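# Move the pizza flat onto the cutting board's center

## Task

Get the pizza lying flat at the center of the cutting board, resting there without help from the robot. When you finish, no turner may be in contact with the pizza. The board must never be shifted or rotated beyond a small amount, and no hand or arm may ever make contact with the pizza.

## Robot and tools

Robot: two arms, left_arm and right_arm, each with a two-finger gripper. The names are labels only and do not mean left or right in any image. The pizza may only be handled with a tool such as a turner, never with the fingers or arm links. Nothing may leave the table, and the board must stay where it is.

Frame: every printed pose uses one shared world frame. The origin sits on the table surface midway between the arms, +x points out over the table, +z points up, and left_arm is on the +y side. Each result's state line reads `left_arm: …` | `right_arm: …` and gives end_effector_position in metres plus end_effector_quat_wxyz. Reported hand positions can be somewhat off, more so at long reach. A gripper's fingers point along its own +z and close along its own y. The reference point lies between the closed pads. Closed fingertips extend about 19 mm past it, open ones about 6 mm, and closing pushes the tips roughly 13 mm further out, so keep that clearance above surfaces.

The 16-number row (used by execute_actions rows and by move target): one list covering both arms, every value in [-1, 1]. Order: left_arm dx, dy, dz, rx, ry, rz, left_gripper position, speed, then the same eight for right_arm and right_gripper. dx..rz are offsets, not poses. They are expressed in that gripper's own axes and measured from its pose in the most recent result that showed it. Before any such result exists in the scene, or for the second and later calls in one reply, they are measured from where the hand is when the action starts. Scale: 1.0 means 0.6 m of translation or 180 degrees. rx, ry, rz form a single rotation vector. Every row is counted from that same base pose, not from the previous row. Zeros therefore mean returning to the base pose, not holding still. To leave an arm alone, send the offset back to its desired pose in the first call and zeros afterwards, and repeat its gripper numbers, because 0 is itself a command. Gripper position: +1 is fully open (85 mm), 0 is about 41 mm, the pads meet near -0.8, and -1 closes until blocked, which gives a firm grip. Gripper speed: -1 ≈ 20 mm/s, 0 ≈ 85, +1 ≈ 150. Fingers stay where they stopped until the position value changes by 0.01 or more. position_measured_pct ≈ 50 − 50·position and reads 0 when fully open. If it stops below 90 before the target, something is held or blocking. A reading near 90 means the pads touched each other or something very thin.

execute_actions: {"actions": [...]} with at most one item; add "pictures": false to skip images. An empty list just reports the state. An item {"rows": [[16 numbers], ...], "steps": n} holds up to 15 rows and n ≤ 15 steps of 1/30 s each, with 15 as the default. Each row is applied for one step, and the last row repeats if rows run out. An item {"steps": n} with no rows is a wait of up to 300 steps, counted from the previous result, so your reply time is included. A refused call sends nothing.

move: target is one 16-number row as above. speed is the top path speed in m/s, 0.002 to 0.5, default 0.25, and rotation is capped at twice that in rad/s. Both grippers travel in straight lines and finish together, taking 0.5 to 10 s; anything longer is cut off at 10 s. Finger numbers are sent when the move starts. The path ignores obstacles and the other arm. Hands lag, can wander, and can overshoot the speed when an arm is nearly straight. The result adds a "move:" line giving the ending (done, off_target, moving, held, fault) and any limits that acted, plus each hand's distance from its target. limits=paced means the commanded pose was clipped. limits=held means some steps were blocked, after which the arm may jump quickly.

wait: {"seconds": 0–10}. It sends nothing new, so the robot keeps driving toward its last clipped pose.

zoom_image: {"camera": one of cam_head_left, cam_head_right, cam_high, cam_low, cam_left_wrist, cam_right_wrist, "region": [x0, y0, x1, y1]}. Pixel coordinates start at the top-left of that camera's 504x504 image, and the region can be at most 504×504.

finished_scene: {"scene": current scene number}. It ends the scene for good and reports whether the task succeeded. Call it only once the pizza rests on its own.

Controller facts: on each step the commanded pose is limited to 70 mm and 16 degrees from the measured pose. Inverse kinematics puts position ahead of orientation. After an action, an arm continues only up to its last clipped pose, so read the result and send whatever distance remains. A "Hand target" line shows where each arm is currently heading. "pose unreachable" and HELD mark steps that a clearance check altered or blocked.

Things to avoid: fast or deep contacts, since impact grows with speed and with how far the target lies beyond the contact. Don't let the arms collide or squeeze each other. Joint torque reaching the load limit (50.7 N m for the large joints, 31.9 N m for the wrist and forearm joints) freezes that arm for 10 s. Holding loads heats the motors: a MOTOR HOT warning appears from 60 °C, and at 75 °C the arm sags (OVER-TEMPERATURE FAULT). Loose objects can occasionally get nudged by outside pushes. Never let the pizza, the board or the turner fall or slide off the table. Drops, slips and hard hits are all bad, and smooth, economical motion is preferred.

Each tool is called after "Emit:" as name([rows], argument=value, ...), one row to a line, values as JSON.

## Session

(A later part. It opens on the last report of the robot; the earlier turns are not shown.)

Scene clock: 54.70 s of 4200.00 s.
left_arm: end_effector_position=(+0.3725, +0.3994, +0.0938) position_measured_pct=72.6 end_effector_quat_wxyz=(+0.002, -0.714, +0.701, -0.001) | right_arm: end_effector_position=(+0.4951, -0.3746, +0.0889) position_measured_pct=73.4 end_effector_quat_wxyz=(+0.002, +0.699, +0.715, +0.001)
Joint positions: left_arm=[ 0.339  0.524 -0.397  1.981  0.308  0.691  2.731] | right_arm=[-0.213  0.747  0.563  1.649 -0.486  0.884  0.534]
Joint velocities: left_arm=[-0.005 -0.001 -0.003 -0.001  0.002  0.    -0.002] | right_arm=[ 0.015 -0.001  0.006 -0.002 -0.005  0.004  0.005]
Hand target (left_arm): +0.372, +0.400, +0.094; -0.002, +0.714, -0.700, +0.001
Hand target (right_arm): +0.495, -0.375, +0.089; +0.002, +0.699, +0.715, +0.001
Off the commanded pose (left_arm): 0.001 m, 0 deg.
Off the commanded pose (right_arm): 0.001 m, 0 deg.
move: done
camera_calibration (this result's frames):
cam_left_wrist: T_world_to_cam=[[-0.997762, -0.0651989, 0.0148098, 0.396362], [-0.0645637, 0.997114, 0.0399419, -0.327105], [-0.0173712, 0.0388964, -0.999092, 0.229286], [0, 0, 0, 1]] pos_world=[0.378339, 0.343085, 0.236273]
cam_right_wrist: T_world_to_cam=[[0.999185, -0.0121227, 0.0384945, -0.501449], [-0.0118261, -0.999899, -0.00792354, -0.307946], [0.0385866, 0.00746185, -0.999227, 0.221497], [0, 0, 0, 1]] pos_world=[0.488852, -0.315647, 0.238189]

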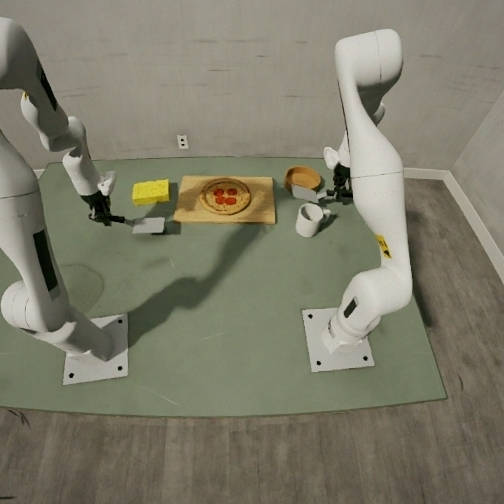

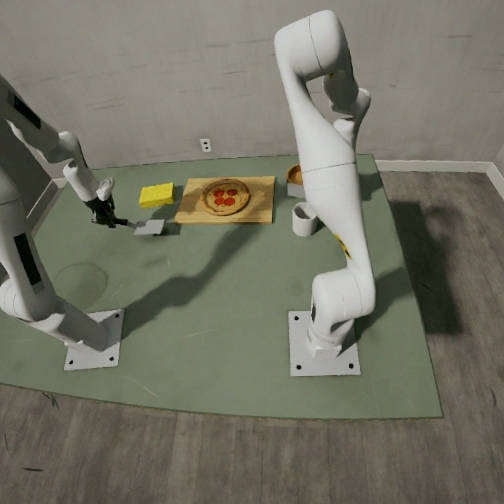

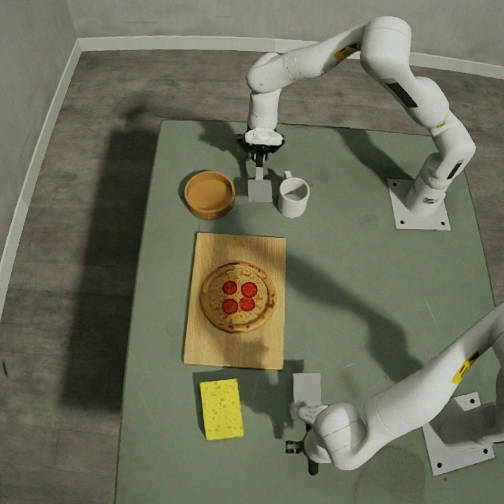

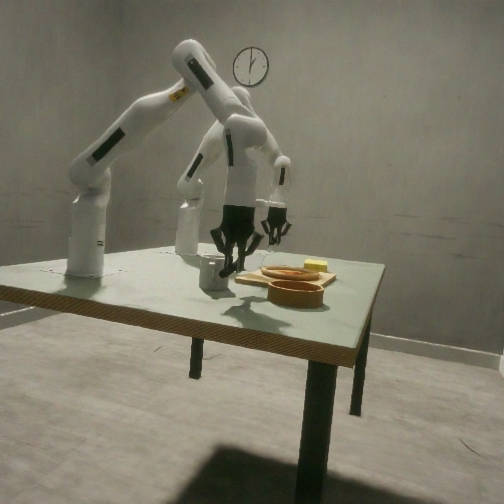

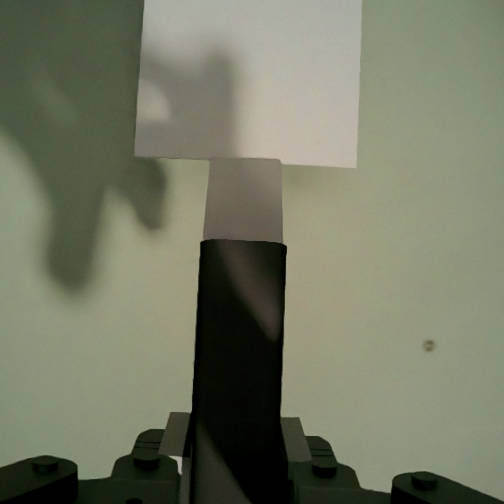

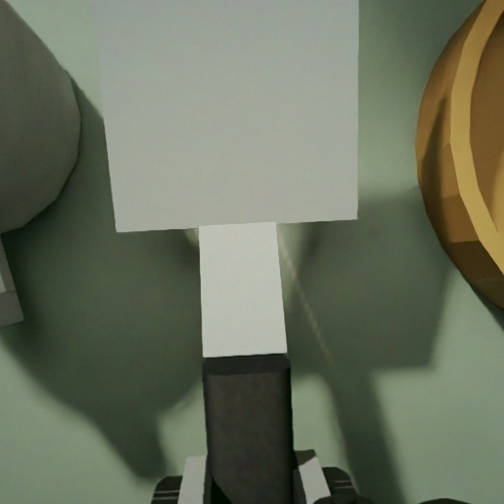

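Emit:
move(target=[0,0,0.085,0,0,0,-1,0,0,0.02,0.104,0,0,0,-1,0], speed=0.1)

Emit:
move(target=[0,0,0,0,0,0,0,0,0,0,0,0,0,0,0,0])

Scene clock: 59.37 s of 4200.00 s.
left_arm: end_effector_position=(+0.3727, +0.3994, +0.0429) position_measured_pct=72.6 end_effector_quat_wxyz=(+0.002, -0.714, +0.701, -0.001) | right_arm: end_effector_position=(+0.5073, -0.3745, +0.0268) position_measured_pct=73.4 end_effector_quat_wxyz=(+0.003, +0.699, +0.715, +0.001)
Joint positions: left_arm=[ 0.29   0.63  -0.335  2.023  0.382  0.544  2.666] | right_arm=[-0.173  0.866  0.502  1.642 -0.55   0.773  0.572]
Joint velocities: left_arm=[-0.004  0.006 -0.     0.     0.002 -0.001 -0.002] | right_arm=[ 0.004  0.005 -0.001 -0.    -0.001 -0.     0.   ]
Hand target (left_arm): +0.373, +0.400, +0.043; -0.002, +0.714, -0.700, +0.001
Hand target (right_arm): +0.507, -0.375, +0.027; +0.002, +0.699, +0.715, +0.001
Off the commanded pose (left_arm): 0.000 m, 0 deg.
Off the commanded pose (right_arm): 0.000 m, 0 deg.
After step 90, 0.70 s passed at rest.
move: done
camera_calibration (this result's frames):
cam_left_wrist: T_world_to_cam=[[-0.997784, -0.0649918, 0.0142677, 0.397261], [-0.0643777, 0.997126, 0.0399495, -0.325102], [-0.0168231, 0.0389425, -0.9991, 0.178231], [0, 0, 0, 1]] pos_world=[0.378449, 0.343045, 0.18539]
cam_right_wrist: T_world_to_cam=[[0.999167, -0.0121474, 0.0389611, -0.511294], [-0.0118587, -0.999901, -0.00763467, -0.308194], [0.03905, 0.00716628, -0.999212, 0.158668], [0, 0, 0, 1]] pos_world=[0.501017, -0.315511, 0.17611]

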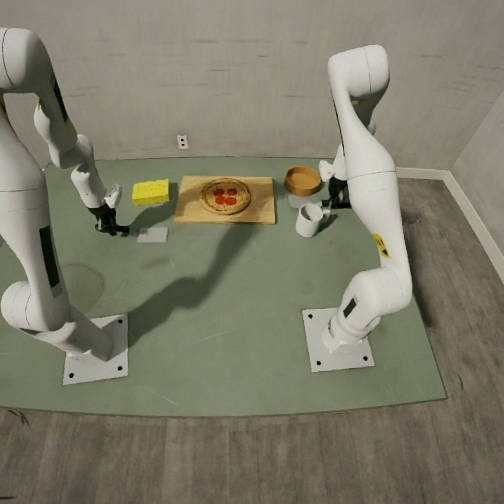

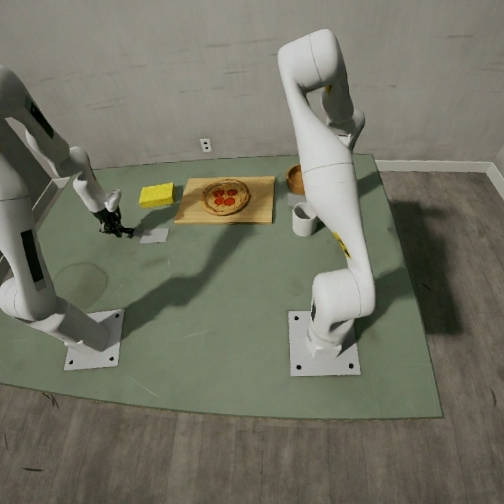

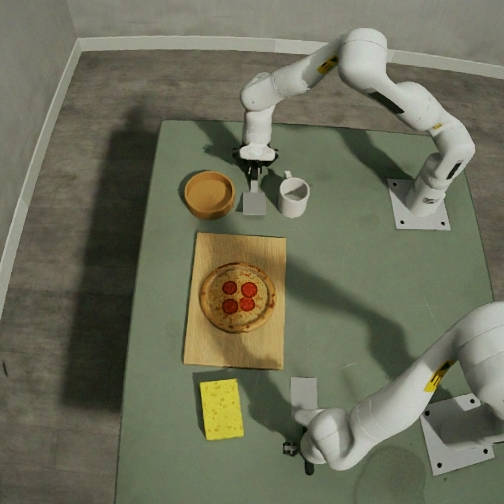

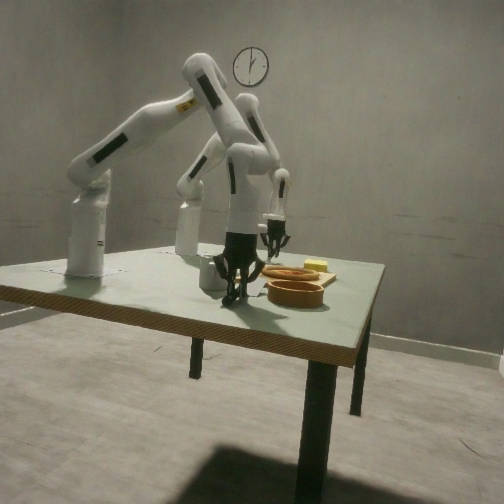

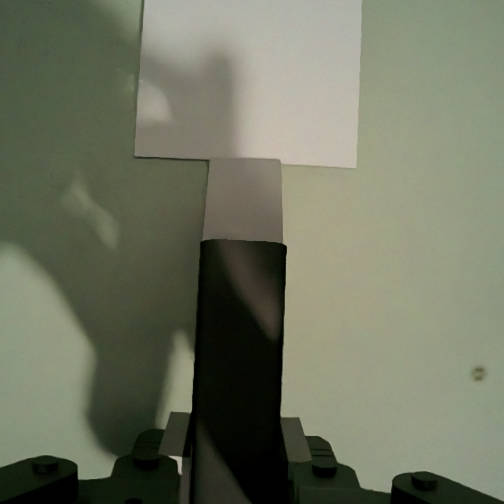

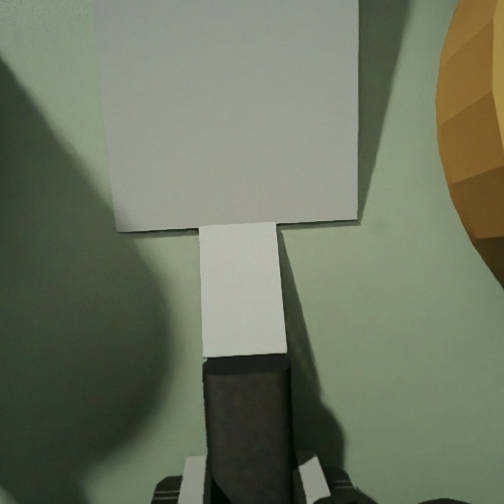

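Scene clock: 60.00 s of 4200.00 s.
left_arm: end_effector_position=(+0.3727, +0.3994, +0.0429) position_measured_pct=50.0 end_effector_quat_wxyz=(+0.002, -0.714, +0.701, -0.001) | right_arm: end_effector_position=(+0.5073, -0.3745, +0.0268) position_measured_pct=50.0 end_effector_quat_wxyz=(+0.003, +0.699, +0.715, +0.001)
Joint positions: left_arm=[ 0.29   0.63  -0.335  2.023  0.382  0.544  2.666] | right_arm=[-0.173  0.866  0.502  1.642 -0.55   0.773  0.572]
Joint velocities: left_arm=[-0.     0.    -0.     0.001 -0.001  0.     0.001] | right_arm=[ 0.001  0.    -0.001  0.001  0.    -0.     0.   ]
Hand target (left_arm): +0.373, +0.399, +0.043; -0.002, +0.714, -0.701, +0.001
Hand target (right_arm): +0.507, -0.374, +0.027; +0.003, +0.699, +0.715, +0.001
Off the commanded pose (left_arm): 0.000 m, 0 deg.
Off the commanded pose (right_arm): 0.000 m, 0 deg.
move: done
camera_calibration (this result's frames):
cam_left_wrist: T_world_to_cam=[[-0.997784, -0.0649914, 0.0142595, 0.397264], [-0.0643776, 0.997126, 0.0399495, -0.325102], [-0.0168149, 0.038943, -0.9991, 0.17823], [0, 0, 0, 1]] pos_world=[0.378451, 0.343045, 0.185392]
cam_right_wrist: T_world_to_cam=[[0.999167, -0.0121466, 0.0389701, -0.511297], [-0.0118577, -0.999901, -0.0076344, -0.308194], [0.0390589, 0.00716594, -0.999211, 0.158666], [0, 0, 0, 1]] pos_world=[0.501019, -0.315511, 0.176113]

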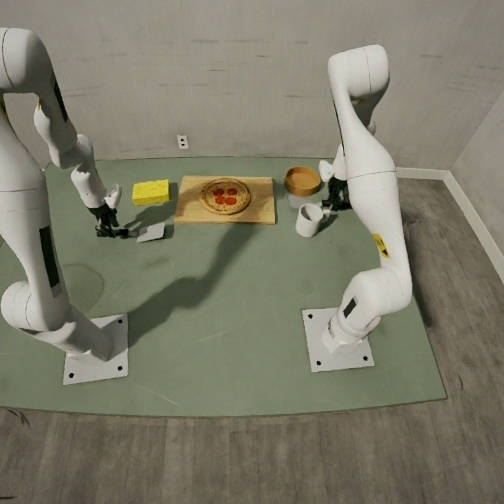

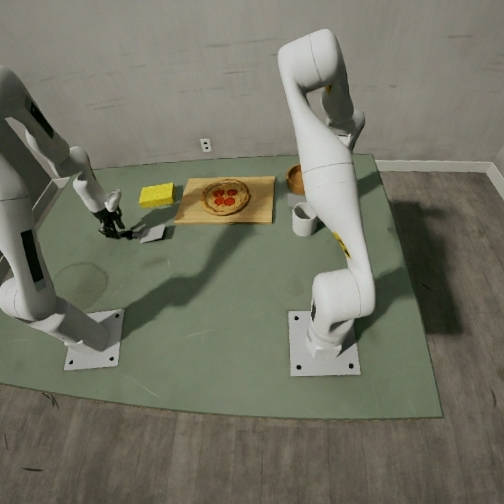

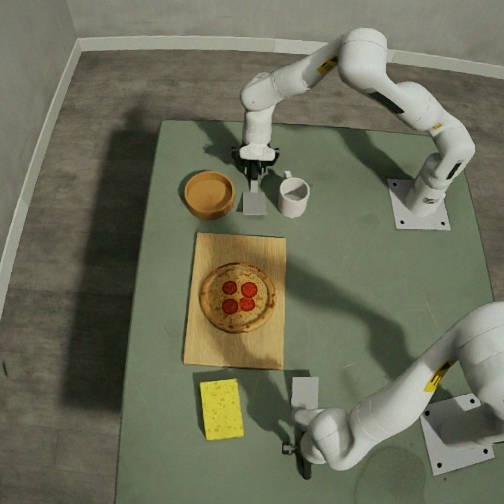

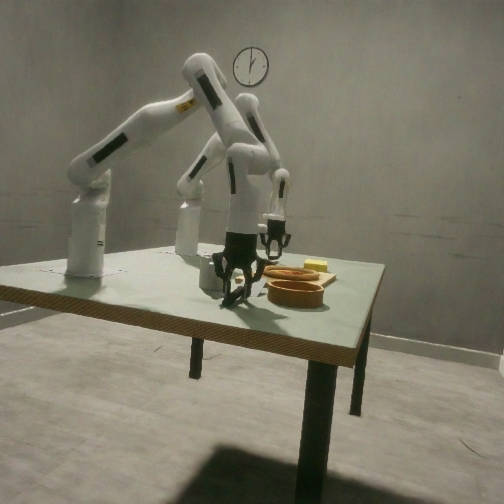

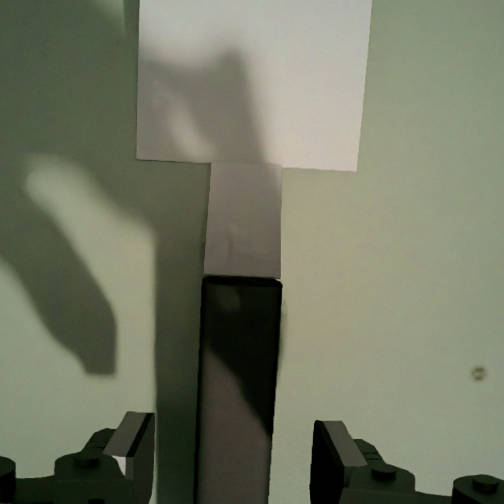

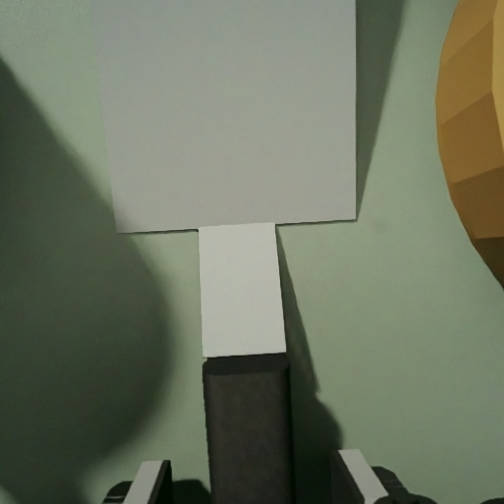

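Emit:
finished_scene(scene=2)

The scene is finished: the task was done.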